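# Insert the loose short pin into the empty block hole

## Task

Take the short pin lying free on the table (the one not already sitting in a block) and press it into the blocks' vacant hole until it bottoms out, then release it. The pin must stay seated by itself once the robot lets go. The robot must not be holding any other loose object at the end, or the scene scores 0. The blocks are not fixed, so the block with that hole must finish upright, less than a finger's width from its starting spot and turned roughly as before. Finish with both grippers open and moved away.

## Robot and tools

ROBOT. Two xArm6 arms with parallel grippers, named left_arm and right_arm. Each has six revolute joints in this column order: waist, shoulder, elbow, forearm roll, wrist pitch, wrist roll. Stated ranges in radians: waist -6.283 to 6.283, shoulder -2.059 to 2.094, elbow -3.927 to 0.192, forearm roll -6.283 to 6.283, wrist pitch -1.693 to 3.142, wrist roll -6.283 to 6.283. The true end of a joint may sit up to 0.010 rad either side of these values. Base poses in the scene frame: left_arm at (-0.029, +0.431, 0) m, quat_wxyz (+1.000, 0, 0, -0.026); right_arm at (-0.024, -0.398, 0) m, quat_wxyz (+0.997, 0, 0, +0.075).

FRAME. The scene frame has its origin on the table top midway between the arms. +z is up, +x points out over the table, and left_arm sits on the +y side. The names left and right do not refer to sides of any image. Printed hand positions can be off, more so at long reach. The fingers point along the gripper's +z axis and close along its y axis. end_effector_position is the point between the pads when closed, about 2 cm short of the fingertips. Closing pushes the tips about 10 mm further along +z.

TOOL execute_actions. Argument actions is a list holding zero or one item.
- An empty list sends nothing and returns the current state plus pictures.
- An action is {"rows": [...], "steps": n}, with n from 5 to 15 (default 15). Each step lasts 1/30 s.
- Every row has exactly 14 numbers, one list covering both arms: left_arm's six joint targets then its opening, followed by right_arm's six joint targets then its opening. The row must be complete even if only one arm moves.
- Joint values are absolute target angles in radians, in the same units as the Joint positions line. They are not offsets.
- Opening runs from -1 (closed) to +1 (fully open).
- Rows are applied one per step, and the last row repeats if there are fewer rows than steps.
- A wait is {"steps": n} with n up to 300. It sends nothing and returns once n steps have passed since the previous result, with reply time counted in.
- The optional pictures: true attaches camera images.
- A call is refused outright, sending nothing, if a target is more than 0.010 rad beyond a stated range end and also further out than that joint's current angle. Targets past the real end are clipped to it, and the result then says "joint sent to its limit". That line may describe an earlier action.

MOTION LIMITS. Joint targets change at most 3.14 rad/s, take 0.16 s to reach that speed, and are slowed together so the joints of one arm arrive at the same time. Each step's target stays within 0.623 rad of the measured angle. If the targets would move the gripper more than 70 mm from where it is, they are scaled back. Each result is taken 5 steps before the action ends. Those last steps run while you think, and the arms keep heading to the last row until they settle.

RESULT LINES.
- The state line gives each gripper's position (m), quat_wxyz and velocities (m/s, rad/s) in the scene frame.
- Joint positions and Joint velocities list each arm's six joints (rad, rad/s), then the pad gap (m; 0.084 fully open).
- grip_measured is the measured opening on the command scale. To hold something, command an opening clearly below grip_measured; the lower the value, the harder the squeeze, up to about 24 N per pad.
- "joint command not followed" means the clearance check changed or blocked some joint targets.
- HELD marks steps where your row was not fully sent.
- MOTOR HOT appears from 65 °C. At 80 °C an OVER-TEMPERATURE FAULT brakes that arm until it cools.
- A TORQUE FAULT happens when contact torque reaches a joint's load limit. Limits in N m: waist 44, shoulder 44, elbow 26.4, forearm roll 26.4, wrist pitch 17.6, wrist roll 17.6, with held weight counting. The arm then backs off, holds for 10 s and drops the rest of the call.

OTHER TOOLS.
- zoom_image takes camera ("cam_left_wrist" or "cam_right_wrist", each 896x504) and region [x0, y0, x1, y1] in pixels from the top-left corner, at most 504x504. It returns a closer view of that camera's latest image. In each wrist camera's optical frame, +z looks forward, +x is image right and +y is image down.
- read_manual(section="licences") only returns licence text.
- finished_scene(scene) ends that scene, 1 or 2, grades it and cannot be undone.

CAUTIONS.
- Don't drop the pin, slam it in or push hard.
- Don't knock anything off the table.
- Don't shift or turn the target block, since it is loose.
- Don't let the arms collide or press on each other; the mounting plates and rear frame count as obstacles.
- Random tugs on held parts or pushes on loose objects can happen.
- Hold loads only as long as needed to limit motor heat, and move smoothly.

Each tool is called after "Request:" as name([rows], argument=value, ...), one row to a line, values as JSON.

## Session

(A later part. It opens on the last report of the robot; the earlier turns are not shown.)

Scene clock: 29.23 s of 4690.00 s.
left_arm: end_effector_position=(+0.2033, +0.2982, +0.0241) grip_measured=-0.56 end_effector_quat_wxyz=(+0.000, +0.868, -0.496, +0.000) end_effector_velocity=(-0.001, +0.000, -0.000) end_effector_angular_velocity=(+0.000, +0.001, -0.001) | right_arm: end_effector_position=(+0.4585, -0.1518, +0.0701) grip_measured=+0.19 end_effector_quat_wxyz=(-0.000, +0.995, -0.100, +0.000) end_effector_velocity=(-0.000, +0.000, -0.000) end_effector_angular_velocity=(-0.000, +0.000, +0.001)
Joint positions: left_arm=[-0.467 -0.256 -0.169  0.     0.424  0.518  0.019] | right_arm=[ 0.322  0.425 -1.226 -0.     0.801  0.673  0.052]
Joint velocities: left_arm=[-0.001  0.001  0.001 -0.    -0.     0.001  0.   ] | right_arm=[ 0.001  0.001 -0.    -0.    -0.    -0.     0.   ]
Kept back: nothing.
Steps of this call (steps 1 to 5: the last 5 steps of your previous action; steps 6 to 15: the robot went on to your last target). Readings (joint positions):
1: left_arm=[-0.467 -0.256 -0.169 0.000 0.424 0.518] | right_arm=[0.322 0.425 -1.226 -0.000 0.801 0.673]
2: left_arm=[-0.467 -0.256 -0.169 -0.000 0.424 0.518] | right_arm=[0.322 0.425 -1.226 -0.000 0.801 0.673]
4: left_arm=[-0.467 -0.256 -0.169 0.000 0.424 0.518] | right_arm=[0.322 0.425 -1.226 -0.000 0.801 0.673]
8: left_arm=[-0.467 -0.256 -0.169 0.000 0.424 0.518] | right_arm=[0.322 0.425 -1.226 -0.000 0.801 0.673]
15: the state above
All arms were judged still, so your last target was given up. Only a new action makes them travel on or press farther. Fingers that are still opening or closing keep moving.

Request:
execute_actions([
  {"rows": [[-0.467,-0.463,-0.194,0,0.657,0.518,-1, 0.3225,0.374,-1.2466,0,0.8727,0.673,-0.6]], "steps": 12},
])

Request:
execute_actions([
  {"rows": [[-0.777,0.132,-0.802,0,0.670,0,-1, 0.47,0.397,-1.28,0,0.884,1.14,-0.6]], "steps": 12},
])

Request:
execute_actions([
  {"rows": [[-0.777,0.132,-0.802,0,0.670,0,-1, 0.6213,0.4197,-1.3155,0,0.8958,1.6006,-0.6]], "steps": 15},
])

Request:
execute_actions([
  {"rows": [[-0.777,0.2453,-0.787,0,0.5417,0,-1, 0.6213,0.4668,-1.2953,0,0.8285,1.6006,-0.6]], "steps": 15},
])

Request:
execute_actions([
  {"steps": 10},
], pictures=true)

Scene clock: 30.67 s of 4690.00 s.
left_arm: end_effector_position=(+0.2065, +0.2964, +0.0669) grip_measured=-0.56 end_effector_quat_wxyz=(+0.000, +0.868, -0.496, +0.005) end_effector_velocity=(+0.058, -0.032, +0.195) end_effector_angular_velocity=(-0.122, -0.213, +0.002) | right_arm: end_effector_position=(+0.4579, -0.1516, +0.0984) grip_measured=+0.19 end_effector_quat_wxyz=(+0.000, +0.995, -0.100, -0.001) end_effector_velocity=(+0.071, +0.034, +0.110) end_effector_angular_velocity=(+0.113, -0.225, -0.002)
Joint positions: left_arm=[-0.467 -0.442 -0.194 -0.     0.626  0.518  0.019] | right_arm=[ 0.323  0.376 -1.245  0.     0.87   0.673  0.052]
Joint velocities: left_arm=[ 0.002 -0.677 -0.169 -0.001  0.601  0.    -0.   ] | right_arm=[-0.004 -0.098 -0.146 -0.003 -0.008 -0.    -0.   ]
Steps of this call (steps 1 to 36: nothing new was sent; steps 37 to 43: the first 7 steps of this action). Readings (joint positions):
37: left_arm=[-0.467 -0.257 -0.169 0.000 0.426 0.518] | right_arm=[0.322 0.424 -1.226 0.000 0.802 0.673]
38: left_arm=[-0.467 -0.263 -0.169 0.000 0.436 0.518] | right_arm=[0.323 0.421 -1.227 0.000 0.811 0.673]
40: left_arm=[-0.467 -0.320 -0.173 0.000 0.505 0.518] | right_arm=[0.323 0.398 -1.228 0.000 0.856 0.673]
43: the state above

Scene clock: 31.07 s of 4690.00 s.
left_arm: end_effector_position=(+0.2394, +0.2323, +0.0822) grip_measured=-0.56 end_effector_quat_wxyz=(+0.000, +0.888, -0.461, +0.000) end_effector_velocity=(+0.207, -0.468, +0.042) end_effector_angular_velocity=(-0.028, -0.036, +0.489) | right_arm: end_effector_position=(+0.4366, -0.1065, +0.0972) grip_measured=+0.19 end_effector_quat_wxyz=(+0.002, +0.980, -0.201, -0.002) end_effector_velocity=(-0.197, +0.411, +0.030) end_effector_angular_velocity=(+0.048, -0.059, -1.310)
Joint positions: left_arm=[-0.585 -0.235 -0.427 -0.     0.661  0.32   0.019] | right_arm=[ 0.415  0.393 -1.267 -0.     0.88   0.971  0.052]
Joint velocities: left_arm=[-0.759  1.448 -1.515 -0.     0.021 -1.248 -0.   ] | right_arm=[ 0.822  0.068 -0.181  0.027  0.038  2.115 -0.   ]
Steps of this call (steps 1 to 5: the last 5 steps of your previous action; steps 6 to 12: the first 7 steps of this action). Readings (joint positions):
6: left_arm=[-0.467 -0.461 -0.193 0.000 0.657 0.517] | right_arm=[0.323 0.377 -1.243 0.000 0.874 0.674]
7: left_arm=[-0.472 -0.453 -0.200 0.000 0.658 0.508] | right_arm=[0.325 0.378 -1.244 -0.000 0.874 0.684]
9: left_arm=[-0.505 -0.389 -0.264 0.000 0.660 0.450] | right_arm=[0.342 0.384 -1.250 -0.001 0.876 0.754]
12: the state above

Scene clock: 31.57 s of 4690.00 s.
left_arm: end_effector_position=(+0.2681, +0.1073, +0.0704) grip_measured=-0.56 end_effector_quat_wxyz=(-0.000, +0.915, -0.403, -0.000) end_effector_velocity=(+0.005, -0.006, +0.006) end_effector_angular_velocity=(-0.013, -0.012, +0.004) | right_arm: end_effector_position=(+0.3751, -0.0102, +0.1006) grip_measured=+0.19 end_effector_quat_wxyz=(-0.001, +0.921, -0.390, -0.000) end_effector_velocity=(-0.090, +0.106, +0.002) end_effector_angular_velocity=(+0.004, +0.004, -0.376)
Joint positions: left_arm=[-0.776  0.13  -0.8    0.     0.67   0.001  0.019] | right_arm=[ 0.621  0.418 -1.314  0.002  0.894  1.57   0.052]
Joint velocities: left_arm=[-0.001 -0.001 -0.015 -0.    -0.002 -0.005  0.   ] | right_arm=[ 0.247  0.026 -0.045  0.007  0.019  0.619  0.   ]
Steps of this call (steps 1 to 5: the last 5 steps of your previous action; steps 6 to 15: the first 10 steps of this action). Readings (joint positions):
6: left_arm=[-0.732 0.048 -0.716 -0.000 0.667 0.075] | right_arm=[0.472 0.397 -1.280 0.000 0.884 1.137]
7: left_arm=[-0.753 0.086 -0.754 -0.000 0.668 0.044] | right_arm=[0.471 0.397 -1.280 -0.000 0.884 1.149]
9: left_arm=[-0.774 0.124 -0.791 0.000 0.669 0.012] | right_arm=[0.488 0.401 -1.285 -0.002 0.887 1.220]
13: left_arm=[-0.776 0.130 -0.799 0.000 0.670 0.001] | right_arm=[0.589 0.415 -1.308 0.001 0.893 1.494]
15: the state above

Scene clock: 32.07 s of 4690.00 s.
left_arm: end_effector_position=(+0.2676, +0.1071, +0.0244) grip_measured=-0.56 end_effector_quat_wxyz=(-0.001, +0.915, -0.403, -0.001) end_effector_velocity=(+0.009, -0.010, +0.009) end_effector_angular_velocity=(-0.031, -0.029, -0.001) | right_arm: end_effector_position=(+0.3749, -0.0109, +0.0707) grip_measured=+0.19 end_effector_quat_wxyz=(+0.001, +0.915, -0.403, -0.000) end_effector_velocity=(-0.009, -0.004, -0.012) end_effector_angular_velocity=(-0.017, +0.020, +0.003)
Joint positions: left_arm=[-0.777  0.246 -0.786  0.     0.543  0.     0.02 ] | right_arm=[ 0.621  0.467 -1.295 -0.     0.829  1.6    0.052]
Joint velocities: left_arm=[-0.001 -0.009 -0.01  -0.    -0.023  0.     0.   ] | right_arm=[0.006 0.011 0.015 0.002 0.001 0.002 0.   ]
Steps of this call (steps 1 to 5: the last 5 steps of your previous action; steps 6 to 15: the first 10 steps of this action). Readings (joint positions):
6: left_arm=[-0.776 0.132 -0.801 0.000 0.669 0.000] | right_arm=[0.618 0.420 -1.314 -0.001 0.895 1.600]
7: left_arm=[-0.777 0.138 -0.801 -0.000 0.659 0.000] | right_arm=[0.618 0.424 -1.312 -0.001 0.886 1.600]
9: left_arm=[-0.777 0.185 -0.800 -0.000 0.599 0.000] | right_arm=[0.619 0.449 -1.307 -0.000 0.845 1.600]
13: left_arm=[-0.777 0.246 -0.785 0.000 0.546 0.000] | right_arm=[0.620 0.467 -1.295 -0.000 0.830 1.600]
15: the state above

Scene clock: 32.40 s of 4690.00 s.
left_arm: end_effector_position=(+0.2682, +0.1064, +0.0250) grip_measured=-0.56 end_effector_quat_wxyz=(-0.000, +0.915, -0.403, -0.000) end_effector_velocity=(-0.000, -0.001, +0.000) end_effector_angular_velocity=(-0.001, -0.001, -0.002) | right_arm: end_effector_position=(+0.3748, -0.0107, +0.0706) grip_measured=+0.19 end_effector_quat_wxyz=(+0.001, +0.915, -0.403, -0.000) end_effector_velocity=(+0.001, +0.001, +0.001) end_effector_angular_velocity=(+0.002, -0.003, +0.002)
Joint positions: left_arm=[-0.777  0.245 -0.787 -0.     0.542  0.     0.02 ] | right_arm=[ 0.621  0.467 -1.295  0.     0.829  1.601  0.052]
Joint velocities: left_arm=[-0.002  0.001 -0.001 -0.    -0.001  0.    -0.   ] | right_arm=[ 0.001 -0.001 -0.002 -0.002 -0.001  0.     0.   ]
Kept back: nothing.
Steps of this call (steps 1 to 5: the last 5 steps of your previous action; steps 6 to 10: the robot went on to your last target). Readings (joint positions):
1: left_arm=[-0.777 0.245 -0.786 -0.000 0.543 0.000] | right_arm=[0.621 0.467 -1.295 -0.000 0.829 1.601]
2: left_arm=[-0.777 0.245 -0.787 -0.000 0.542 0.000] | right_arm=[0.621 0.467 -1.295 -0.000 0.829 1.601]
4: left_arm=[-0.777 0.245 -0.787 -0.000 0.542 0.000] | right_arm=[0.621 0.467 -1.295 -0.000 0.829 1.601]
8: left_arm=[-0.777 0.245 -0.787 -0.000 0.542 0.000] | right_arm=[0.621 0.467 -1.295 -0.000 0.829 1.601]
10: the state above

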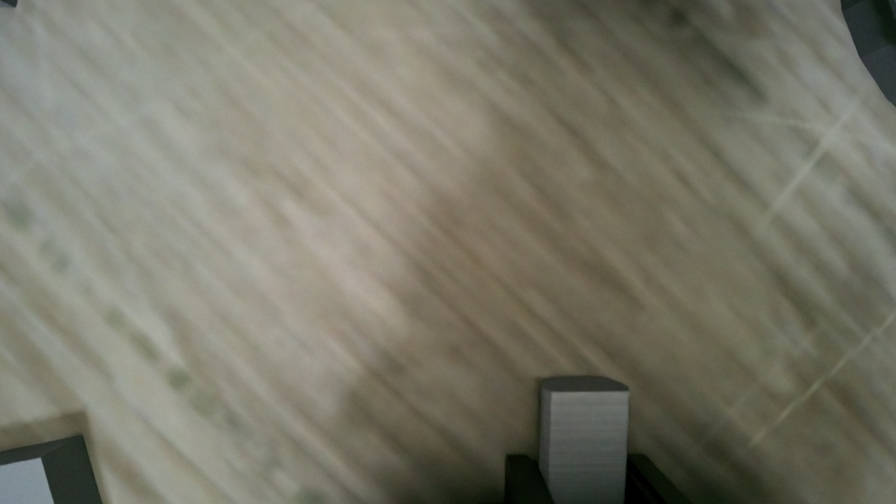

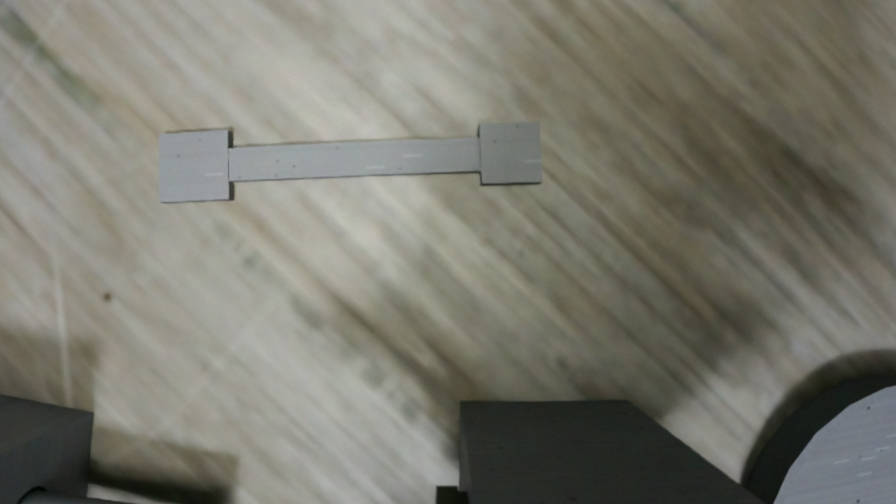

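Request:
execute_actions([
  {"rows": [[-0.777,0.2453,-0.787,0,0.5417,0,0.0, 0.6213,0.4668,-1.2953,0,0.8285,1.6006,-0.6]], "steps": 10},
])

Request:
execute_actions([
  {"rows": [[-0.777,0.132,-0.802,0,0.670,0,0.0, 0.6213,0.4668,-1.2953,0,0.8285,1.6006,-0.6]], "steps": 10},
])

Request:
execute_actions([
  {"rows": [[-0.777,-0.048,-0.415,0,0.063,0,0.0, 0.6213,0.4668,-1.2953,0,0.8285,1.6006,-0.6]], "steps": 12},
])

Request:
execute_actions([
  {"rows": [[-0.777,0.079,-0.324,0,-0.348,0,0.0, 0.6213,0.4668,-1.2953,0,0.8285,1.6006,-0.6]], "steps": 9},
])

Request:
execute_actions([
  {"rows": [[-0.777,0.207,-0.2336,0,-0.7587,0,0.0, 0.6213,0.4668,-1.2953,0,0.8285,1.6006,-0.6]], "steps": 15},
])

Request:
execute_actions([
  {"steps": 10},
], pictures=true)

Scene clock: 34.23 s of 4690.00 s.
left_arm: end_effector_position=(+0.2683, +0.1063, +0.0251) grip_measured=-0.02 end_effector_quat_wxyz=(+0.000, +0.915, -0.403, +0.000) end_effector_velocity=(-0.000, +0.000, -0.000) end_effector_angular_velocity=(+0.000, +0.000, +0.000) | right_arm: end_effector_position=(+0.3750, -0.0105, +0.0711) grip_measured=+0.19 end_effector_quat_wxyz=(+0.000, +0.915, -0.403, +0.000) end_effector_velocity=(-0.000, +0.000, -0.001) end_effector_angular_velocity=(+0.001, +0.001, -0.002)
Joint positions: left_arm=[-0.777  0.245 -0.787 -0.     0.542  0.     0.043] | right_arm=[ 0.621  0.467 -1.295 -0.     0.828  1.601  0.052]
Joint velocities: left_arm=[ 0.    0.    0.   -0.    0.    0.    0.01] | right_arm=[ 0.     0.001 -0.     0.002 -0.001  0.001  0.   ]
Steps of this call (steps 1 to 15: the robot went on to your last target; steps 16 to 50: nothing new was sent; steps 51 to 55: the first 5 steps of this action). Readings (joint positions):
51: left_arm=[-0.777 0.245 -0.787 0.000 0.542 -0.000] | right_arm=[0.621 0.467 -1.295 0.000 0.828 1.601]
52: left_arm=[-0.777 0.245 -0.787 0.000 0.542 -0.000] | right_arm=[0.621 0.467 -1.295 -0.000 0.828 1.601]
54: left_arm=[-0.777 0.245 -0.787 -0.000 0.542 0.000] | right_arm=[0.621 0.467 -1.295 0.000 0.828 1.601]
55: the state above

Scene clock: 34.57 s of 4690.00 s.
left_arm: end_effector_position=(+0.2672, +0.1074, +0.0572) grip_measured=-0.01 end_effector_quat_wxyz=(-0.001, +0.915, -0.403, -0.002) end_effector_velocity=(+0.086, -0.092, +0.381) end_effector_angular_velocity=(-0.304, -0.278, +0.003) | right_arm: end_effector_position=(+0.3750, -0.0105, +0.0711) grip_measured=+0.19 end_effector_quat_wxyz=(+0.000, +0.915, -0.403, +0.000) end_effector_velocity=(-0.000, +0.000, +0.000) end_effector_angular_velocity=(+0.001, +0.000, +0.001)
Joint positions: left_arm=[-0.777  0.162 -0.795  0.     0.639 -0.     0.044] | right_arm=[ 0.621  0.467 -1.295  0.     0.829  1.601  0.052]
Joint velocities: left_arm=[ 0.002 -0.788 -0.24  -0.001  0.615 -0.     0.   ] | right_arm=[ 0.    -0.001 -0.     0.001  0.    -0.001  0.   ]
Steps of this call (steps 1 to 5: the last 5 steps of your previous action; steps 6 to 10: the first 5 steps of this action). Readings (joint positions):
6: left_arm=[-0.777 0.245 -0.787 0.000 0.543 0.000] | right_arm=[0.621 0.467 -1.295 -0.000 0.828 1.601]
7: left_arm=[-0.777 0.239 -0.787 0.000 0.553 0.000] | right_arm=[0.621 0.467 -1.295 0.000 0.828 1.601]
9: left_arm=[-0.777 0.191 -0.789 0.000 0.612 -0.000] | right_arm=[0.621 0.467 -1.295 0.000 0.828 1.601]
10: the state above

Scene clock: 34.97 s of 4690.00 s.
left_arm: end_effector_position=(+0.2667, +0.1081, +0.0693) grip_measured=-0.01 end_effector_quat_wxyz=(+0.042, +0.910, -0.401, +0.095) end_effector_velocity=(-0.049, +0.054, +0.042) end_effector_angular_velocity=(-1.299, -1.190, -0.001) | right_arm: end_effector_position=(+0.3750, -0.0105, +0.0711) grip_measured=+0.19 end_effector_quat_wxyz=(+0.000, +0.915, -0.403, +0.000) end_effector_velocity=(-0.000, +0.000, -0.000) end_effector_angular_velocity=(-0.001, -0.000, +0.002)
Joint positions: left_arm=[-0.777  0.038 -0.596 -0.     0.349  0.     0.044] | right_arm=[ 0.621  0.467 -1.295  0.     0.828  1.601  0.052]
Joint velocities: left_arm=[ 0.    -0.854  1.806  0.001 -2.713  0.001  0.   ] | right_arm=[ 0.001  0.    -0.    -0.001  0.    -0.001 -0.   ]
Steps of this call (steps 1 to 5: the last 5 steps of your previous action; steps 6 to 12: the first 7 steps of this action). Readings (joint positions):
6: left_arm=[-0.777 0.132 -0.800 0.000 0.668 -0.000] | right_arm=[0.621 0.467 -1.295 0.000 0.828 1.601]
7: left_arm=[-0.777 0.131 -0.794 -0.000 0.659 -0.000] | right_arm=[0.621 0.467 -1.295 0.000 0.828 1.601]
9: left_arm=[-0.777 0.111 -0.751 -0.000 0.589 0.000] | right_arm=[0.621 0.467 -1.295 -0.000 0.829 1.601]
12: the state above

Scene clock: 35.27 s of 4690.00 s.
left_arm: end_effector_position=(+0.2650, +0.1099, +0.0775) grip_measured=-0.01 end_effector_quat_wxyz=(+0.088, +0.893, -0.393, +0.200) end_effector_velocity=(+0.040, -0.045, -0.070) end_effector_angular_velocity=(-0.573, -0.525, -0.002) | right_arm: end_effector_position=(+0.3750, -0.0105, +0.0711) grip_measured=+0.19 end_effector_quat_wxyz=(+0.000, +0.915, -0.403, +0.000) end_effector_velocity=(+0.000, -0.000, -0.000) end_effector_angular_velocity=(-0.000, -0.000, -0.000)
Joint positions: left_arm=[-0.777 -0.021 -0.403 -0.    -0.017  0.     0.044] | right_arm=[ 0.621  0.467 -1.295 -0.     0.829  1.601  0.052]
Joint velocities: left_arm=[-0.001  0.525  0.335 -0.    -1.637  0.001 -0.   ] | right_arm=[-0.     0.001  0.    -0.    -0.001  0.     0.   ]
Steps of this call (steps 1 to 5: the last 5 steps of your previous action; steps 6 to 9: the first 4 steps of this action). Readings (joint positions):
6: left_arm=[-0.777 -0.046 -0.417 0.000 0.072 -0.000] | right_arm=[0.621 0.467 -1.295 -0.000 0.829 1.601]
7: left_arm=[-0.777 -0.044 -0.416 0.000 0.057 -0.000] | right_arm=[0.621 0.467 -1.295 0.000 0.828 1.601]
9: the state above

Scene clock: 35.77 s of 4690.00 s.
left_arm: end_effector_position=(+0.2593, +0.1160, +0.0664) grip_measured=-0.01 end_effector_quat_wxyz=(+0.151, +0.849, -0.374, +0.343) end_effector_velocity=(-0.002, +0.002, +0.023) end_effector_angular_velocity=(-0.159, -0.147, -0.001) | right_arm: end_effector_position=(+0.3750, -0.0105, +0.0711) grip_measured=+0.19 end_effector_quat_wxyz=(+0.000, +0.915, -0.403, +0.000) end_effector_velocity=(+0.000, -0.000, +0.000) end_effector_angular_velocity=(+0.000, +0.001, -0.002)
Joint positions: left_arm=[-0.777  0.205 -0.233  0.    -0.739 -0.     0.044] | right_arm=[ 0.621  0.467 -1.295 -0.     0.828  1.601  0.052]
Joint velocities: left_arm=[-0.001  0.104  0.069 -0.    -0.389  0.001 -0.   ] | right_arm=[-0.001 -0.     0.     0.001  0.    -0.     0.   ]
Steps of this call (steps 1 to 5: the last 5 steps of your previous action; steps 6 to 15: the first 10 steps of this action). Readings (joint positions):
6: left_arm=[-0.777 0.079 -0.324 0.000 -0.329 -0.000] | right_arm=[0.621 0.467 -1.295 0.000 0.828 1.601]
7: left_arm=[-0.777 0.082 -0.322 0.000 -0.348 -0.000] | right_arm=[0.621 0.467 -1.295 -0.000 0.829 1.601]
9: left_arm=[-0.777 0.101 -0.310 -0.000 -0.426 0.000] | right_arm=[0.621 0.467 -1.295 0.000 0.829 1.601]
13: left_arm=[-0.777 0.186 -0.248 0.000 -0.685 -0.000] | right_arm=[0.621 0.467 -1.295 0.000 0.828 1.601]
15: the state above

Scene clock: 36.10 s of 4690.00 s.
left_arm: end_effector_position=(+0.2610, +0.1143, +0.0704) grip_measured=-0.01 end_effector_quat_wxyz=(+0.154, +0.845, -0.372, +0.351) end_effector_velocity=(-0.001, +0.002, -0.002) end_effector_angular_velocity=(+0.003, +0.003, -0.000) | right_arm: end_effector_position=(+0.3750, -0.0105, +0.0711) grip_measured=+0.19 end_effector_quat_wxyz=(+0.000, +0.915, -0.403, +0.000) end_effector_velocity=(+0.000, +0.000, +0.001) end_effector_angular_velocity=(+0.002, +0.000, -0.000)
Joint positions: left_arm=[-0.777  0.206 -0.234 -0.    -0.758  0.     0.044] | right_arm=[ 0.621  0.467 -1.295 -0.     0.828  1.601  0.052]
Joint velocities: left_arm=[-0.     0.003  0.004 -0.    -0.002  0.    -0.   ] | right_arm=[-0.    -0.001 -0.     0.002  0.    -0.001  0.   ]
Kept back: nothing.
Steps of this call (steps 1 to 5: the last 5 steps of your previous action; steps 6 to 10: the robot went on to your last target). Readings (joint positions):
1: left_arm=[-0.777 0.207 -0.233 0.000 -0.748 -0.000] | right_arm=[0.621 0.467 -1.295 -0.000 0.828 1.601]
2: left_arm=[-0.777 0.207 -0.234 0.000 -0.753 -0.000] | right_arm=[0.621 0.467 -1.295 -0.000 0.829 1.601]
4: left_arm=[-0.777 0.206 -0.235 -0.000 -0.757 0.000] | right_arm=[0.621 0.467 -1.295 0.000 0.828 1.601]
8: left_arm=[-0.777 0.206 -0.234 -0.000 -0.758 0.000] | right_arm=[0.621 0.467 -1.295 0.000 0.828 1.601]
10: the state above

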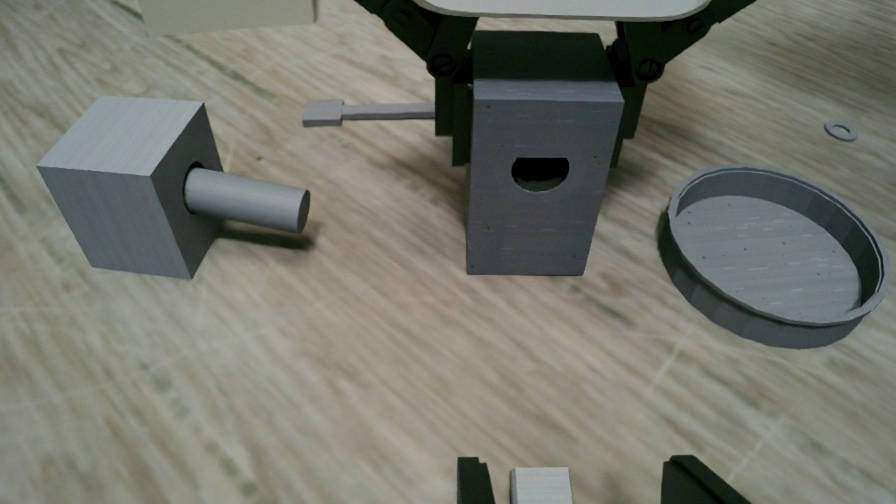

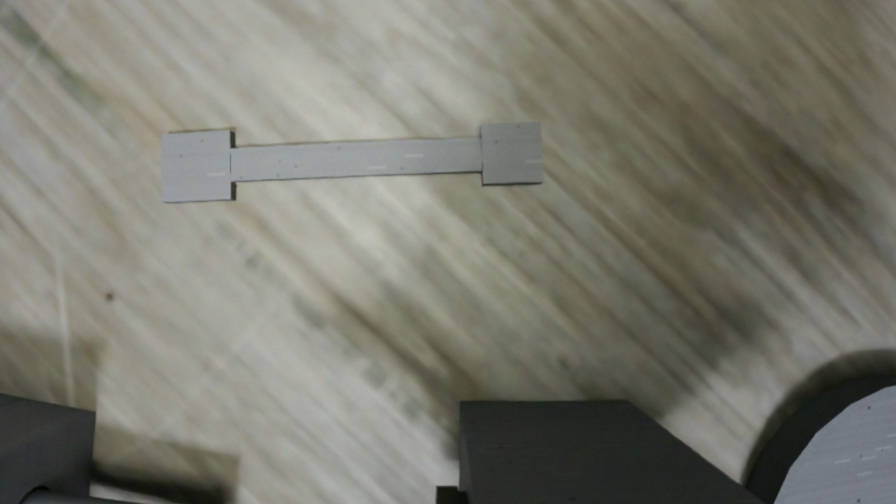

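Request:
execute_actions([
  {"rows": [[-0.777,0.25,-0.245,0,-0.79,0,0.0, 0.6213,0.4668,-1.2953,0,0.8285,1.6006,-0.6],[-0.777,0.29,-0.256,0,-0.819,0,0.0, 0.6213,0.4668,-1.2953,0,0.8285,1.6006,-0.6],[-0.777,0.33,-0.267,0,-0.849,0,0.0, 0.6213,0.4668,-1.2953,0,0.8285,1.6006,-0.6],[-0.777,0.36,-0.275,0,-0.871,0,0.0, 0.6213,0.4668,-1.2953,0,0.8285,1.6006,-0.6],[-0.777,0.385,-0.282,0,-0.889,0,0.0, 0.6213,0.4668,-1.2953,0,0.8285,1.6006,-0.6],[-0.777,0.40,-0.286,0,-0.900,0,0.0, 0.6213,0.4668,-1.2953,0,0.8285,1.6006,-0.6],[-0.777,0.41,-0.288,0,-0.907,0,0.0, 0.6213,0.4668,-1.2953,0,0.8285,1.6006,-0.6],[-0.777,0.42,-0.291,0,-0.9145,0,0.0, 0.6213,0.4668,-1.2953,0,0.8285,1.6006,-0.6],[-0.777,0.426,-0.2925,0,-0.919,0,0.0, 0.6213,0.4668,-1.2953,0,0.8285,1.6006,-0.6],[-0.777,0.4314,-0.294,0,-0.9228,0,0.0, 0.6213,0.4668,-1.2953,0,0.8285,1.6006,-0.6]], "steps": 15},
])

Request:
execute_actions([
  {"steps": 10},
], pictures=true)

Scene clock: 37.17 s of 4690.00 s.
left_arm: end_effector_position=(+0.2601, +0.1152, +0.0309) grip_measured=-0.01 end_effector_quat_wxyz=(+0.153, +0.846, -0.373, +0.348) end_effector_velocity=(-0.000, +0.000, -0.051) end_effector_angular_velocity=(-0.017, -0.016, -0.000) | right_arm: end_effector_position=(+0.3750, -0.0105, +0.0711) grip_measured=+0.19 end_effector_quat_wxyz=(+0.000, +0.915, -0.403, +0.000) end_effector_velocity=(-0.000, +0.000, -0.000) end_effector_angular_velocity=(-0.000, -0.000, -0.000)
Joint positions: left_arm=[-0.777  0.415 -0.288  0.    -0.907 -0.     0.044] | right_arm=[ 0.621  0.467 -1.295  0.     0.829  1.601  0.052]
Joint velocities: left_arm=[-0.     0.304 -0.087 -0.    -0.241  0.     0.   ] | right_arm=[ 0.    -0.     0.    -0.    -0.     0.001  0.   ]
Steps of this call (steps 1 to 22: the robot went on to your last target; steps 23 to 32: the first 10 steps of this action). Readings (joint positions):
23: left_arm=[-0.777 0.208 -0.234 0.000 -0.760 -0.000] | right_arm=[0.621 0.467 -1.295 0.000 0.828 1.601]
24: left_arm=[-0.777 0.215 -0.236 0.000 -0.767 0.000] | right_arm=[0.621 0.467 -1.295 -0.000 0.828 1.601]
26: left_arm=[-0.777 0.263 -0.251 -0.000 -0.803 0.000] | right_arm=[0.621 0.467 -1.295 -0.000 0.828 1.601]
30: left_arm=[-0.777 0.385 -0.280 -0.000 -0.885 -0.000] | right_arm=[0.621 0.467 -1.295 0.000 0.829 1.601]
32: the state above

Scene clock: 37.50 s of 4690.00 s.
left_arm: end_effector_position=(+0.2609, +0.1144, +0.0295) grip_measured=-0.01 end_effector_quat_wxyz=(+0.154, +0.845, -0.372, +0.351) end_effector_velocity=(-0.001, +0.001, -0.003) end_effector_angular_velocity=(+0.004, +0.004, -0.001) | right_arm: end_effector_position=(+0.3750, -0.0105, +0.0711) grip_measured=+0.19 end_effector_quat_wxyz=(+0.000, +0.915, -0.403, +0.000) end_effector_velocity=(+0.000, -0.000, -0.000) end_effector_angular_velocity=(-0.002, -0.001, +0.002)
Joint positions: left_arm=[-0.777  0.43  -0.294  0.    -0.923  0.     0.044] | right_arm=[ 0.621  0.467 -1.295  0.     0.829  1.601  0.052]
Joint velocities: left_arm=[-0.001  0.005  0.    -0.     0.    -0.    -0.   ] | right_arm=[-0.     0.    -0.    -0.002  0.    -0.001  0.   ]
Kept back: nothing.
Steps of this call (steps 1 to 5: the last 5 steps of your previous action; steps 6 to 10: the robot went on to your last target). Readings (joint positions):
1: left_arm=[-0.777 0.423 -0.290 0.000 -0.914 -0.000] | right_arm=[0.621 0.467 -1.295 -0.000 0.828 1.601]
2: left_arm=[-0.777 0.428 -0.292 0.000 -0.918 -0.000] | right_arm=[0.621 0.467 -1.295 -0.000 0.829 1.601]
4: left_arm=[-0.777 0.430 -0.293 0.000 -0.922 -0.000] | right_arm=[0.621 0.467 -1.295 0.000 0.829 1.601]
8: left_arm=[-0.777 0.430 -0.294 0.000 -0.923 0.000] | right_arm=[0.621 0.467 -1.295 0.000 0.828 1.601]
10: the state above

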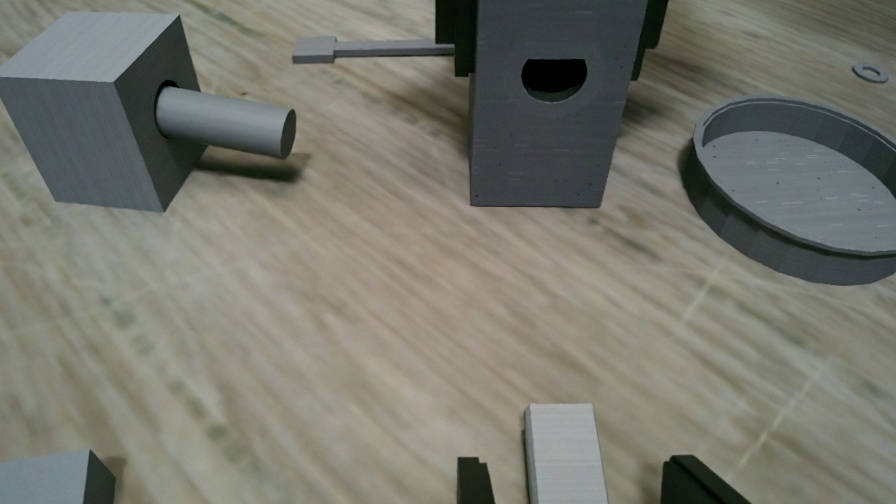

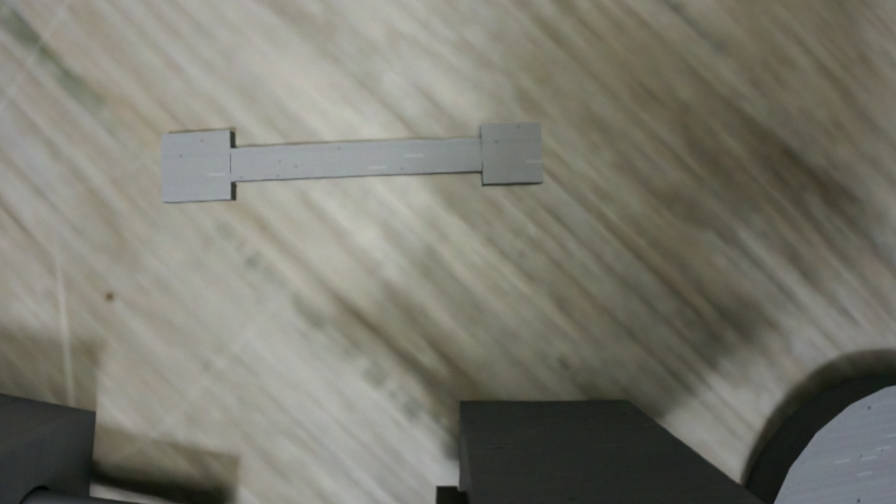

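Close left gripper gently.

Request:
execute_actions([
  {"rows": [[-0.777,0.4314,-0.294,0,-0.9228,0,-0.2, 0.6213,0.4668,-1.2953,0,0.8285,1.6006,-0.6],[-0.777,0.4314,-0.294,0,-0.9228,0,-0.35, 0.6213,0.4668,-1.2953,0,0.8285,1.6006,-0.6],[-0.777,0.4314,-0.294,0,-0.9228,0,-0.42, 0.6213,0.4668,-1.2953,0,0.8285,1.6006,-0.6],[-0.777,0.4314,-0.294,0,-0.9228,0,-0.47, 0.6213,0.4668,-1.2953,0,0.8285,1.6006,-0.6],[-0.777,0.4314,-0.294,0,-0.9228,0,-0.51, 0.6213,0.4668,-1.2953,0,0.8285,1.6006,-0.6],[-0.777,0.4314,-0.294,0,-0.9228,0,-0.54, 0.6213,0.4668,-1.2953,0,0.8285,1.6006,-0.6],[-0.777,0.4314,-0.294,0,-0.9228,0,-0.57, 0.6213,0.4668,-1.2953,0,0.8285,1.6006,-0.6],[-0.777,0.4314,-0.294,0,-0.9228,0,-0.62, 0.6213,0.4668,-1.2953,0,0.8285,1.6006,-0.6],[-0.777,0.4314,-0.294,0,-0.9228,0,-0.7, 0.6213,0.4668,-1.2953,0,0.8285,1.6006,-0.6],[-0.777,0.4314,-0.294,0,-0.9228,0,-0.85, 0.6213,0.4668,-1.2953,0,0.8285,1.6006,-0.6],[-0.777,0.4314,-0.294,0,-0.9228,0,-1, 0.6213,0.4668,-1.2953,0,0.8285,1.6006,-0.6]], "steps": 15},
])

Scene clock: 38.17 s of 4690.00 s.
left_arm: end_effector_position=(+0.2608, +0.1145, +0.0291) grip_measured=-0.56 end_effector_quat_wxyz=(+0.154, +0.845, -0.372, +0.350) end_effector_velocity=(+0.001, -0.000, +0.000) end_effector_angular_velocity=(-0.001, -0.001, +0.000) | right_arm: end_effector_position=(+0.3750, -0.0105, +0.0711) grip_measured=+0.19 end_effector_quat_wxyz=(+0.000, +0.915, -0.403, +0.000) end_effector_velocity=(-0.000, +0.000, +0.000) end_effector_angular_velocity=(+0.001, +0.000, -0.000)
Joint positions: left_arm=[-0.777  0.431 -0.294  0.    -0.923 -0.     0.019] | right_arm=[ 0.621  0.467 -1.295  0.     0.829  1.601  0.052]
Joint velocities: left_arm=[ 0.001 -0.001 -0.001 -0.     0.     0.001  0.   ] | right_arm=[ 0.    -0.    -0.     0.001  0.    -0.001 -0.   ]
Steps of this call (steps 1 to 10: the robot went on to your last target; steps 11 to 20: the first 10 steps of this action). Readings (joint positions):
11: left_arm=[-0.777 0.431 -0.294 0.000 -0.923 -0.000] | right_arm=[0.621 0.467 -1.295 0.000 0.829 1.601]
12: left_arm=[-0.777 0.431 -0.294 -0.000 -0.923 0.000] | right_arm=[0.621 0.467 -1.295 0.000 0.828 1.601]
14: left_arm=[-0.777 0.431 -0.294 0.000 -0.923 -0.000] | right_arm=[0.621 0.467 -1.295 0.000 0.829 1.601]
18: left_arm=[-0.777 0.431 -0.294 0.000 -0.923 -0.000] | right_arm=[0.621 0.467 -1.295 0.000 0.829 1.601]
20: the state above

Request:
execute_actions([
  {"rows": [[-0.777,0.40,-0.286,0,-0.900,0,-1, 0.6213,0.4668,-1.2953,0,0.8285,1.6006,-0.6],[-0.777,0.36,-0.275,0,-0.871,0,-1, 0.6213,0.4668,-1.2953,0,0.8285,1.6006,-0.6],[-0.777,0.31,-0.262,0,-0.834,0,-1, 0.6213,0.4668,-1.2953,0,0.8285,1.6006,-0.6],[-0.777,0.26,-0.248,0,-0.797,0,-1, 0.6213,0.4668,-1.2953,0,0.8285,1.6006,-0.6],[-0.777,0.21,-0.235,0,-0.76,0,-1, 0.6213,0.4668,-1.2953,0,0.8285,1.6006,-0.6],[-0.777,0.1708,-0.2261,0,-0.7301,0,-1, 0.6213,0.4668,-1.2953,0,0.8285,1.6006,-0.6]], "steps": 12},
])

Request:
execute_actions([
  {"rows": [[-0.777,0.19,-0.266,0,-0.71,0,-1, 0.6213,0.4668,-1.2953,0,0.8285,1.6006,-0.6],[-0.777,0.21,-0.305,0,-0.69,0,-1, 0.6213,0.4668,-1.2953,0,0.8285,1.6006,-0.6],[-0.777,0.23,-0.345,0,-0.67,0,-1, 0.6213,0.4668,-1.2953,0,0.8285,1.6006,-0.6],[-0.777,0.25,-0.385,0,-0.65,0,-1, 0.6213,0.4668,-1.2953,0,0.8285,1.6006,-0.6],[-0.777,0.27,-0.425,0,-0.63,0,-1, 0.6213,0.4668,-1.2953,0,0.8285,1.6006,-0.6],[-0.777,0.2894,-0.4644,0,-0.6104,0,-1, 0.6213,0.4668,-1.2953,0,0.8285,1.6006,-0.6]], "steps": 15},
])

Request:
execute_actions([
  {"steps": 12},
], pictures=true)

Scene clock: 38.90 s of 4690.00 s.
left_arm: end_effector_position=(+0.2615, +0.1138, +0.0606) grip_measured=-0.56 end_effector_quat_wxyz=(+0.154, +0.846, -0.372, +0.350) end_effector_velocity=(+0.009, -0.009, +0.254) end_effector_angular_velocity=(-0.070, -0.063, +0.002) | right_arm: end_effector_position=(+0.3750, -0.0105, +0.0711) grip_measured=+0.19 end_effector_quat_wxyz=(+0.000, +0.915, -0.403, +0.000) end_effector_velocity=(-0.000, -0.000, -0.001) end_effector_angular_velocity=(-0.000, +0.001, +0.000)
Joint positions: left_arm=[-0.777  0.26  -0.249 -0.    -0.797  0.     0.019] | right_arm=[ 0.621  0.467 -1.295  0.     0.829  1.601  0.052]
Joint velocities: left_arm=[ 0.002 -1.281  0.304  0.     0.883 -0.001  0.   ] | right_arm=[-0.     0.001 -0.     0.    -0.    -0.001 -0.   ]
Steps of this call (steps 1 to 5: the last 5 steps of your previous action; steps 6 to 15: the robot went on to your last target; steps 16 to 22: the first 7 steps of this action). Readings (joint positions):
16: left_arm=[-0.777 0.431 -0.294 -0.000 -0.922 -0.000] | right_arm=[0.621 0.467 -1.295 0.000 0.829 1.601]
17: left_arm=[-0.777 0.424 -0.292 -0.000 -0.915 -0.000] | right_arm=[0.621 0.467 -1.295 0.000 0.828 1.601]
19: left_arm=[-0.777 0.380 -0.278 -0.000 -0.881 -0.000] | right_arm=[0.621 0.467 -1.295 -0.000 0.829 1.601]
22: the state above

Scene clock: 39.40 s of 4690.00 s.
left_arm: end_effector_position=(+0.3083, +0.0626, +0.0780) grip_measured=-0.56 end_effector_quat_wxyz=(+0.155, +0.845, -0.372, +0.352) end_effector_velocity=(+0.039, -0.042, -0.001) end_effector_angular_velocity=(+0.007, +0.007, +0.001) | right_arm: end_effector_position=(+0.3750, -0.0105, +0.0711) grip_measured=+0.19 end_effector_quat_wxyz=(+0.000, +0.915, -0.403, +0.000) end_effector_velocity=(-0.000, +0.000, +0.000) end_effector_angular_velocity=(+0.001, -0.000, -0.001)
Joint positions: left_arm=[-0.777  0.286 -0.46  -0.    -0.617  0.     0.019] | right_arm=[ 0.621  0.467 -1.295 -0.     0.829  1.601  0.052]
Joint velocities: left_arm=[ 0.001  0.096 -0.2    0.     0.114 -0.     0.   ] | right_arm=[ 0.001 -0.001  0.     0.    -0.     0.001 -0.   ]
Steps of this call (steps 1 to 5: the last 5 steps of your previous action; steps 6 to 15: the first 10 steps of this action). Readings (joint positions):
6: left_arm=[-0.777 0.172 -0.227 0.000 -0.731 0.000] | right_arm=[0.621 0.467 -1.295 0.000 0.829 1.601]
7: left_arm=[-0.777 0.177 -0.234 0.000 -0.725 -0.000] | right_arm=[0.621 0.467 -1.295 0.000 0.828 1.601]
9: left_arm=[-0.777 0.201 -0.280 0.000 -0.700 -0.000] | right_arm=[0.621 0.467 -1.295 0.000 0.829 1.601]
13: left_arm=[-0.777 0.270 -0.424 -0.000 -0.632 0.000] | right_arm=[0.621 0.467 -1.295 -0.000 0.829 1.601]
15: the state above

Scene clock: 39.80 s of 4690.00 s.
left_arm: end_effector_position=(+0.3086, +0.0623, +0.0765) grip_measured=-0.56 end_effector_quat_wxyz=(+0.154, +0.846, -0.372, +0.350) end_effector_velocity=(+0.001, -0.002, +0.001) end_effector_angular_velocity=(-0.002, -0.001, -0.000) | right_arm: end_effector_position=(+0.3750, -0.0105, +0.0711) grip_measured=+0.19 end_effector_quat_wxyz=(+0.000, +0.915, -0.403, +0.000) end_effector_velocity=(-0.000, +0.000, +0.000) end_effector_angular_velocity=(+0.001, -0.000, -0.000)
Joint positions: left_arm=[-0.777  0.289 -0.464  0.    -0.61  -0.     0.019] | right_arm=[ 0.621  0.467 -1.295 -0.     0.828  1.601  0.052]
Joint velocities: left_arm=[-0.001  0.001 -0.004 -0.     0.001 -0.001  0.   ] | right_arm=[ 0.    -0.001  0.     0.001 -0.    -0.    -0.   ]
Kept back: nothing.
Steps of this call (steps 1 to 5: the last 5 steps of your previous action; steps 6 to 12: the robot went on to your last target). Readings (joint positions):
1: left_arm=[-0.777 0.288 -0.463 -0.000 -0.614 0.000] | right_arm=[0.621 0.467 -1.295 0.000 0.828 1.601]
2: left_arm=[-0.777 0.289 -0.464 -0.000 -0.612 0.000] | right_arm=[0.621 0.467 -1.295 0.000 0.828 1.601]
4: left_arm=[-0.777 0.289 -0.462 0.000 -0.611 -0.000] | right_arm=[0.621 0.467 -1.295 -0.000 0.829 1.601]
8: left_arm=[-0.777 0.289 -0.463 0.000 -0.611 -0.000] | right_arm=[0.621 0.467 -1.295 -0.000 0.829 1.601]
12: the state above

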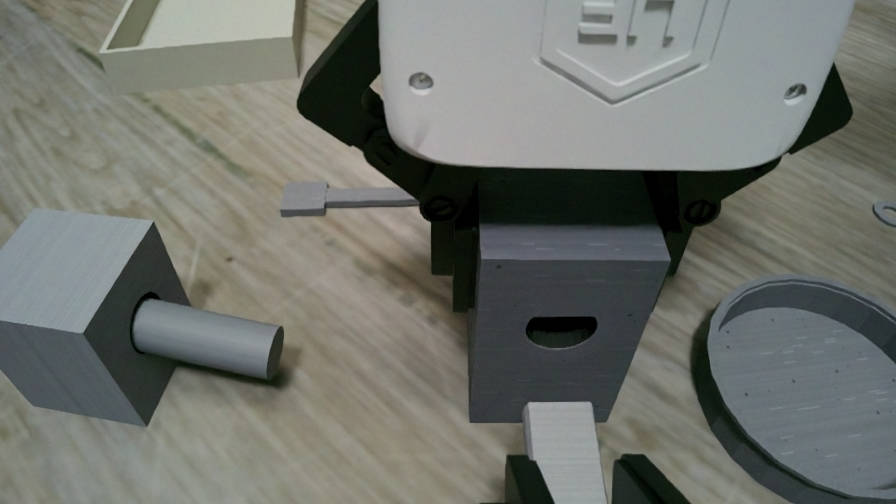

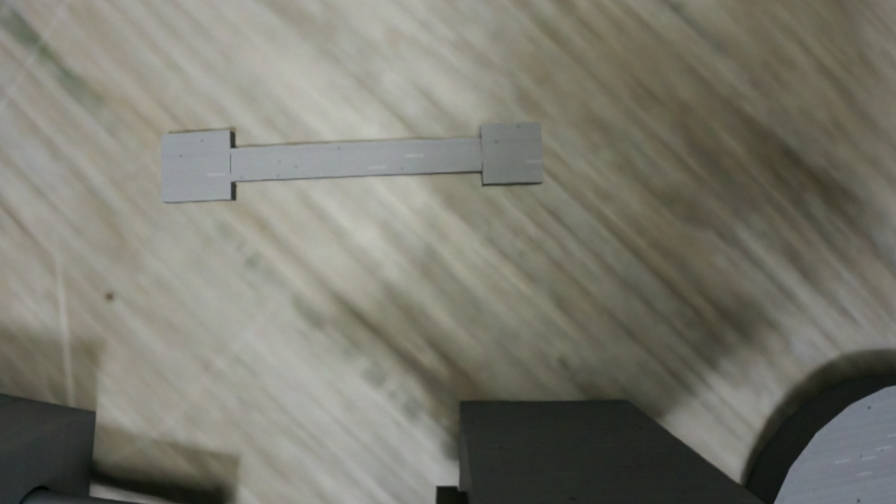

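Request:
zoom_image(camera="cam_left_wrist", region=[450, 240, 690, 504])

Region (450, 240, 690, 504) of cam_left_wrist's 896x504 image, scaled by 1.909, with more detail than that image has; it fills the left 458 columns of this view, and the rest is white.

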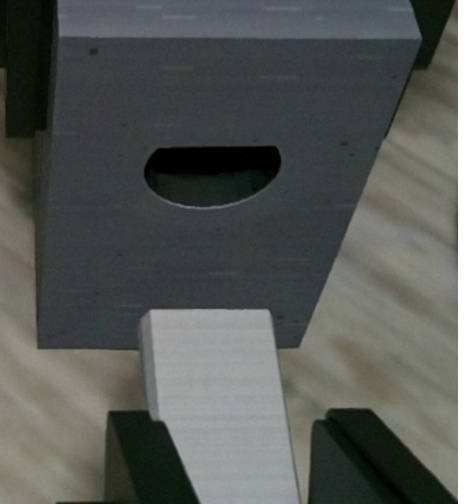

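Request:
execute_actions([
  {"rows": [[-0.780,0.298,-0.482,0,-0.602,0,-1, 0.6213,0.4668,-1.2953,0,0.8285,1.6006,-0.6],[-0.782,0.307,-0.499,0,-0.593,0,-1, 0.6213,0.4668,-1.2953,0,0.8285,1.6006,-0.6],[-0.7843,0.3158,-0.5164,0,-0.5848,0,-1, 0.6213,0.4668,-1.2953,0,0.8285,1.6006,-0.6]], "steps": 15},
])

Request:
execute_actions([
  {"steps": 10},
], pictures=true)

Request:
zoom_image(camera="cam_left_wrist", region=[450, 240, 690, 504])

Scene clock: 41.57 s of 4690.00 s.
left_arm: end_effector_position=(+0.3160, +0.0486, +0.0765) grip_measured=-0.56 end_effector_quat_wxyz=(+0.156, +0.844, -0.375, +0.350) end_effector_velocity=(-0.003, +0.004, -0.006) end_effector_angular_velocity=(+0.012, +0.011, +0.000) | right_arm: end_effector_position=(+0.3750, -0.0105, +0.0711) grip_measured=+0.19 end_effector_quat_wxyz=(+0.000, +0.915, -0.403, +0.000) end_effector_velocity=(+0.000, -0.000, +0.000) end_effector_angular_velocity=(+0.000, -0.001, +0.000)
Joint positions: left_arm=[-0.784  0.316 -0.516  0.    -0.585  0.     0.019] | right_arm=[ 0.621  0.467 -1.295  0.     0.828  1.601  0.052]
Joint velocities: left_arm=[ 0.     0.003  0.008 -0.     0.005  0.     0.   ] | right_arm=[-0.    -0.001  0.    -0.     0.    -0.    -0.   ]
Steps of this call (steps 1 to 15: the robot went on to your last target; steps 16 to 43: nothing new was sent; steps 44 to 53: the first 10 steps of this action). Readings (joint positions):
44: left_arm=[-0.777 0.290 -0.465 -0.000 -0.610 -0.000] | right_arm=[0.621 0.467 -1.295 0.000 0.829 1.601]
45: left_arm=[-0.778 0.292 -0.470 -0.000 -0.607 -0.000] | right_arm=[0.621 0.467 -1.295 0.000 0.829 1.601]
47: left_arm=[-0.781 0.304 -0.493 -0.000 -0.595 -0.000] | right_arm=[0.621 0.467 -1.295 -0.000 0.829 1.601]
51: left_arm=[-0.784 0.315 -0.517 0.000 -0.586 0.000] | right_arm=[0.621 0.467 -1.295 -0.000 0.828 1.601]
53: the state above

Scene clock: 41.90 s of 4690.00 s.
left_arm: end_effector_position=(+0.3160, +0.0486, +0.0765) grip_measured=-0.56 end_effector_quat_wxyz=(+0.156, +0.844, -0.375, +0.350) end_effector_velocity=(-0.000, -0.000, -0.000) end_effector_angular_velocity=(+0.001, +0.001, -0.001) | right_arm: end_effector_position=(+0.3750, -0.0105, +0.0711) grip_measured=+0.19 end_effector_quat_wxyz=(+0.000, +0.915, -0.403, +0.000) end_effector_velocity=(-0.000, +0.000, +0.001) end_effector_angular_velocity=(+0.001, -0.000, -0.000)
Joint positions: left_arm=[-0.784  0.316 -0.516 -0.    -0.585 -0.     0.019] | right_arm=[ 0.621  0.467 -1.295  0.     0.829  1.601  0.052]
Joint velocities: left_arm=[-0.001  0.001 -0.     0.     0.    -0.    -0.   ] | right_arm=[ 0.    -0.001 -0.     0.001  0.    -0.     0.   ]
Kept back: nothing.
Steps of this call (steps 1 to 5: the last 5 steps of your previous action; steps 6 to 10: the robot went on to your last target). Readings (joint positions):
1: left_arm=[-0.784 0.316 -0.516 -0.000 -0.585 -0.000] | right_arm=[0.621 0.467 -1.295 -0.000 0.828 1.601]
2: left_arm=[-0.784 0.316 -0.516 -0.000 -0.585 -0.000] | right_arm=[0.621 0.467 -1.295 -0.000 0.829 1.601]
4: left_arm=[-0.784 0.316 -0.516 -0.000 -0.585 -0.000] | right_arm=[0.621 0.467 -1.295 0.000 0.828 1.601]
8: left_arm=[-0.784 0.316 -0.516 -0.000 -0.585 -0.000] | right_arm=[0.621 0.467 -1.295 -0.000 0.829 1.601]
10: the state above

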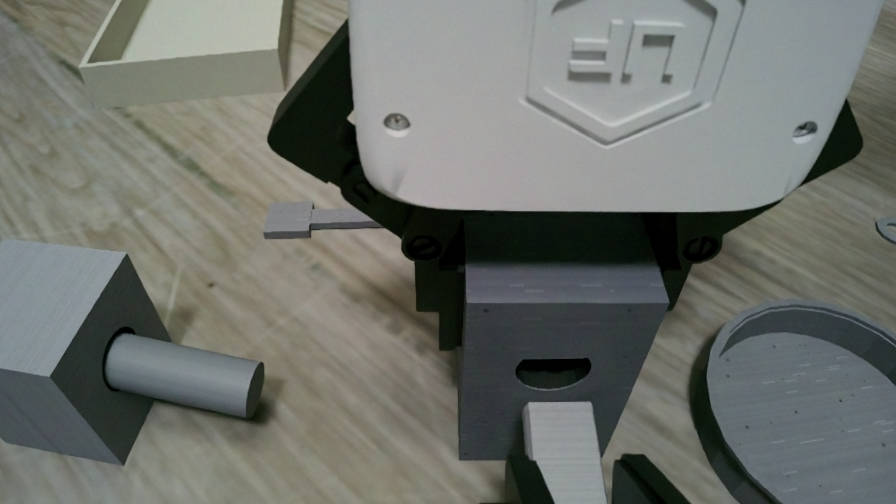

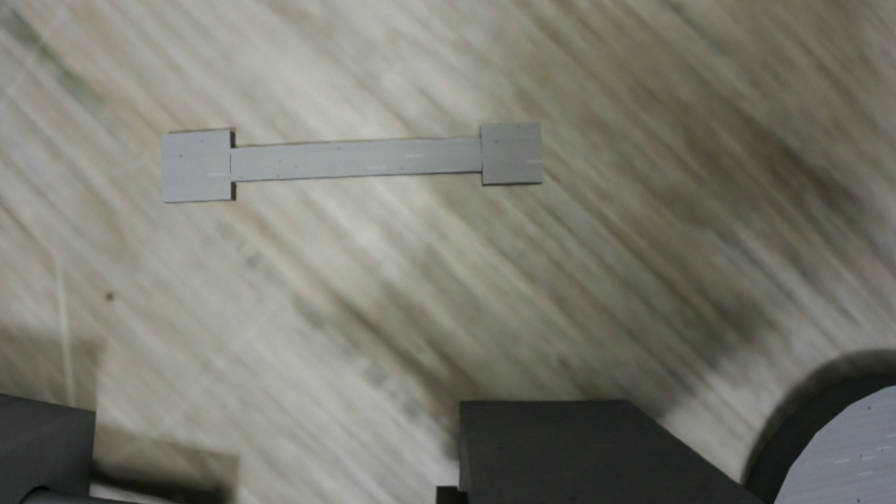

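Region (450, 240, 690, 504) of cam_left_wrist's 896x504 image, scaled by 1.909, with more detail than that image has; it fills the left 458 columns of this view, and the rest is white.

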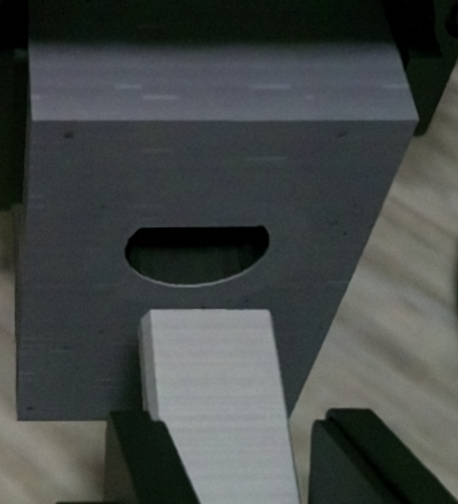

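Request:
execute_actions([
  {"rows": [[-0.7843,0.3195,-0.5235,0,-0.5814,0,-1, 0.6213,0.4668,-1.2953,0,0.8285,1.6006,-0.6],[-0.7843,0.323,-0.5305,0,-0.578,0,-1, 0.6213,0.4668,-1.2953,0,0.8285,1.6006,-0.6],[-0.7843,0.3267,-0.5375,0,-0.5746,0,-1, 0.6213,0.4668,-1.2953,0,0.8285,1.6006,-0.6],[-0.7843,0.3303,-0.5445,0,-0.5712,0,-1, 0.6213,0.4668,-1.2953,0,0.8285,1.6006,-0.6],[-0.7843,0.3339,-0.5515,0,-0.5678,0,-1, 0.6213,0.4668,-1.2953,0,0.8285,1.6006,-0.6]], "steps": 15},
])

Request:
execute_actions([
  {"steps": 8},
], pictures=true)

Request:
zoom_image(camera="cam_left_wrist", region=[450, 300, 690, 504])

Scene clock: 42.73 s of 4690.00 s.
left_arm: end_effector_position=(+0.3228, +0.0411, +0.0766) grip_measured=-0.56 end_effector_quat_wxyz=(+0.156, +0.844, -0.375, +0.350) end_effector_velocity=(-0.001, +0.002, -0.005) end_effector_angular_velocity=(+0.010, +0.010, +0.001) | right_arm: end_effector_position=(+0.3750, -0.0105, +0.0711) grip_measured=+0.19 end_effector_quat_wxyz=(+0.000, +0.915, -0.403, +0.000) end_effector_velocity=(-0.000, -0.000, -0.000) end_effector_angular_velocity=(-0.000, +0.000, -0.001)
Joint positions: left_arm=[-0.784  0.334 -0.551 -0.    -0.568  0.     0.019] | right_arm=[ 0.621  0.467 -1.295 -0.     0.829  1.601  0.052]
Joint velocities: left_arm=[ 0.001  0.006  0.001  0.     0.007 -0.001 -0.   ] | right_arm=[ 0.     0.001  0.     0.    -0.     0.001  0.   ]
Steps of this call (steps 1 to 15: the robot went on to your last target; steps 16 to 25: the first 10 steps of this action). Readings (joint positions):
16: left_arm=[-0.784 0.316 -0.517 0.000 -0.585 -0.000] | right_arm=[0.621 0.467 -1.295 0.000 0.829 1.601]
17: left_arm=[-0.784 0.317 -0.519 0.000 -0.583 -0.000] | right_arm=[0.621 0.467 -1.295 -0.000 0.828 1.601]
19: left_arm=[-0.784 0.323 -0.529 0.000 -0.578 -0.000] | right_arm=[0.621 0.467 -1.295 0.000 0.829 1.601]
23: left_arm=[-0.784 0.333 -0.550 -0.000 -0.569 0.000] | right_arm=[0.621 0.467 -1.295 0.000 0.828 1.601]
25: the state above

Scene clock: 43.00 s of 4690.00 s.
left_arm: end_effector_position=(+0.3227, +0.0412, +0.0765) grip_measured=-0.56 end_effector_quat_wxyz=(+0.156, +0.844, -0.375, +0.350) end_effector_velocity=(-0.000, -0.001, +0.000) end_effector_angular_velocity=(-0.000, -0.000, -0.001) | right_arm: end_effector_position=(+0.3750, -0.0105, +0.0711) grip_measured=+0.19 end_effector_quat_wxyz=(+0.000, +0.915, -0.403, +0.000) end_effector_velocity=(-0.000, -0.000, +0.000) end_effector_angular_velocity=(-0.000, -0.000, +0.000)
Joint positions: left_arm=[-0.784  0.334 -0.551  0.    -0.568  0.     0.019] | right_arm=[ 0.621  0.467 -1.295 -0.     0.828  1.601  0.052]
Joint velocities: left_arm=[-0.001  0.001 -0.002 -0.     0.001  0.    -0.   ] | right_arm=[ 0. -0.  0. -0.  0.  0. -0.]
Kept back: nothing.
Steps of this call (steps 1 to 5: the last 5 steps of your previous action; steps 6 to 8: the robot went on to your last target). Readings (joint positions):
1: left_arm=[-0.784 0.334 -0.551 -0.000 -0.568 0.000] | right_arm=[0.621 0.467 -1.295 -0.000 0.828 1.601]
2: left_arm=[-0.784 0.334 -0.551 0.000 -0.568 -0.000] | right_arm=[0.621 0.467 -1.295 -0.000 0.828 1.601]
4: left_arm=[-0.784 0.334 -0.551 0.000 -0.568 -0.000] | right_arm=[0.621 0.467 -1.295 -0.000 0.828 1.601]
8: the state above

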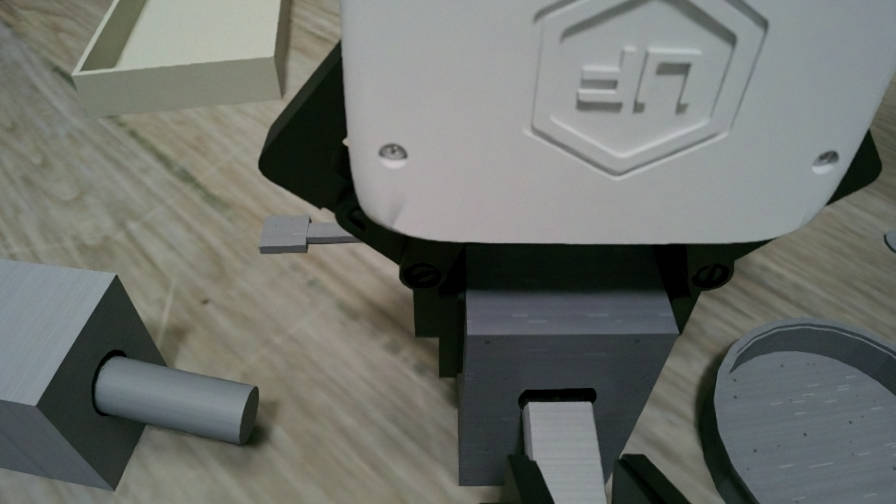

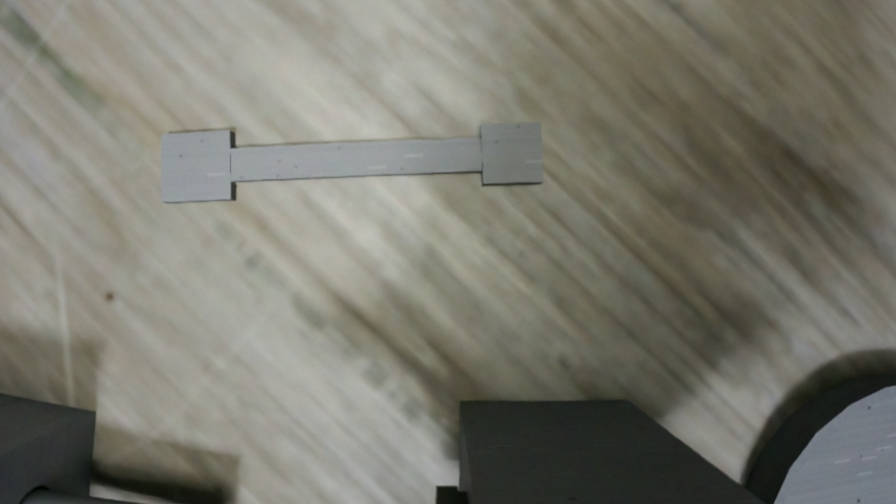

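Region (450, 300, 690, 504) of cam_left_wrist's 896x504 image, scaled by 2.100, with more detail than that image has; it fills the top 428 rows of this view, and the rest is white.

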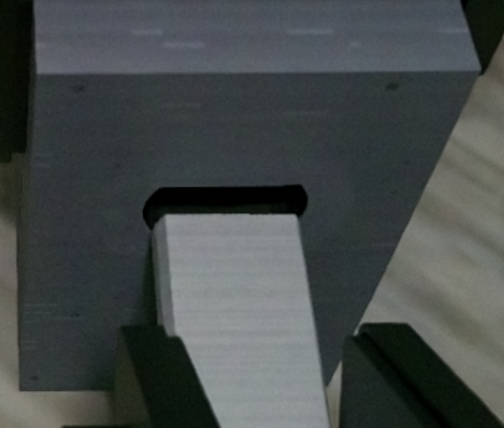

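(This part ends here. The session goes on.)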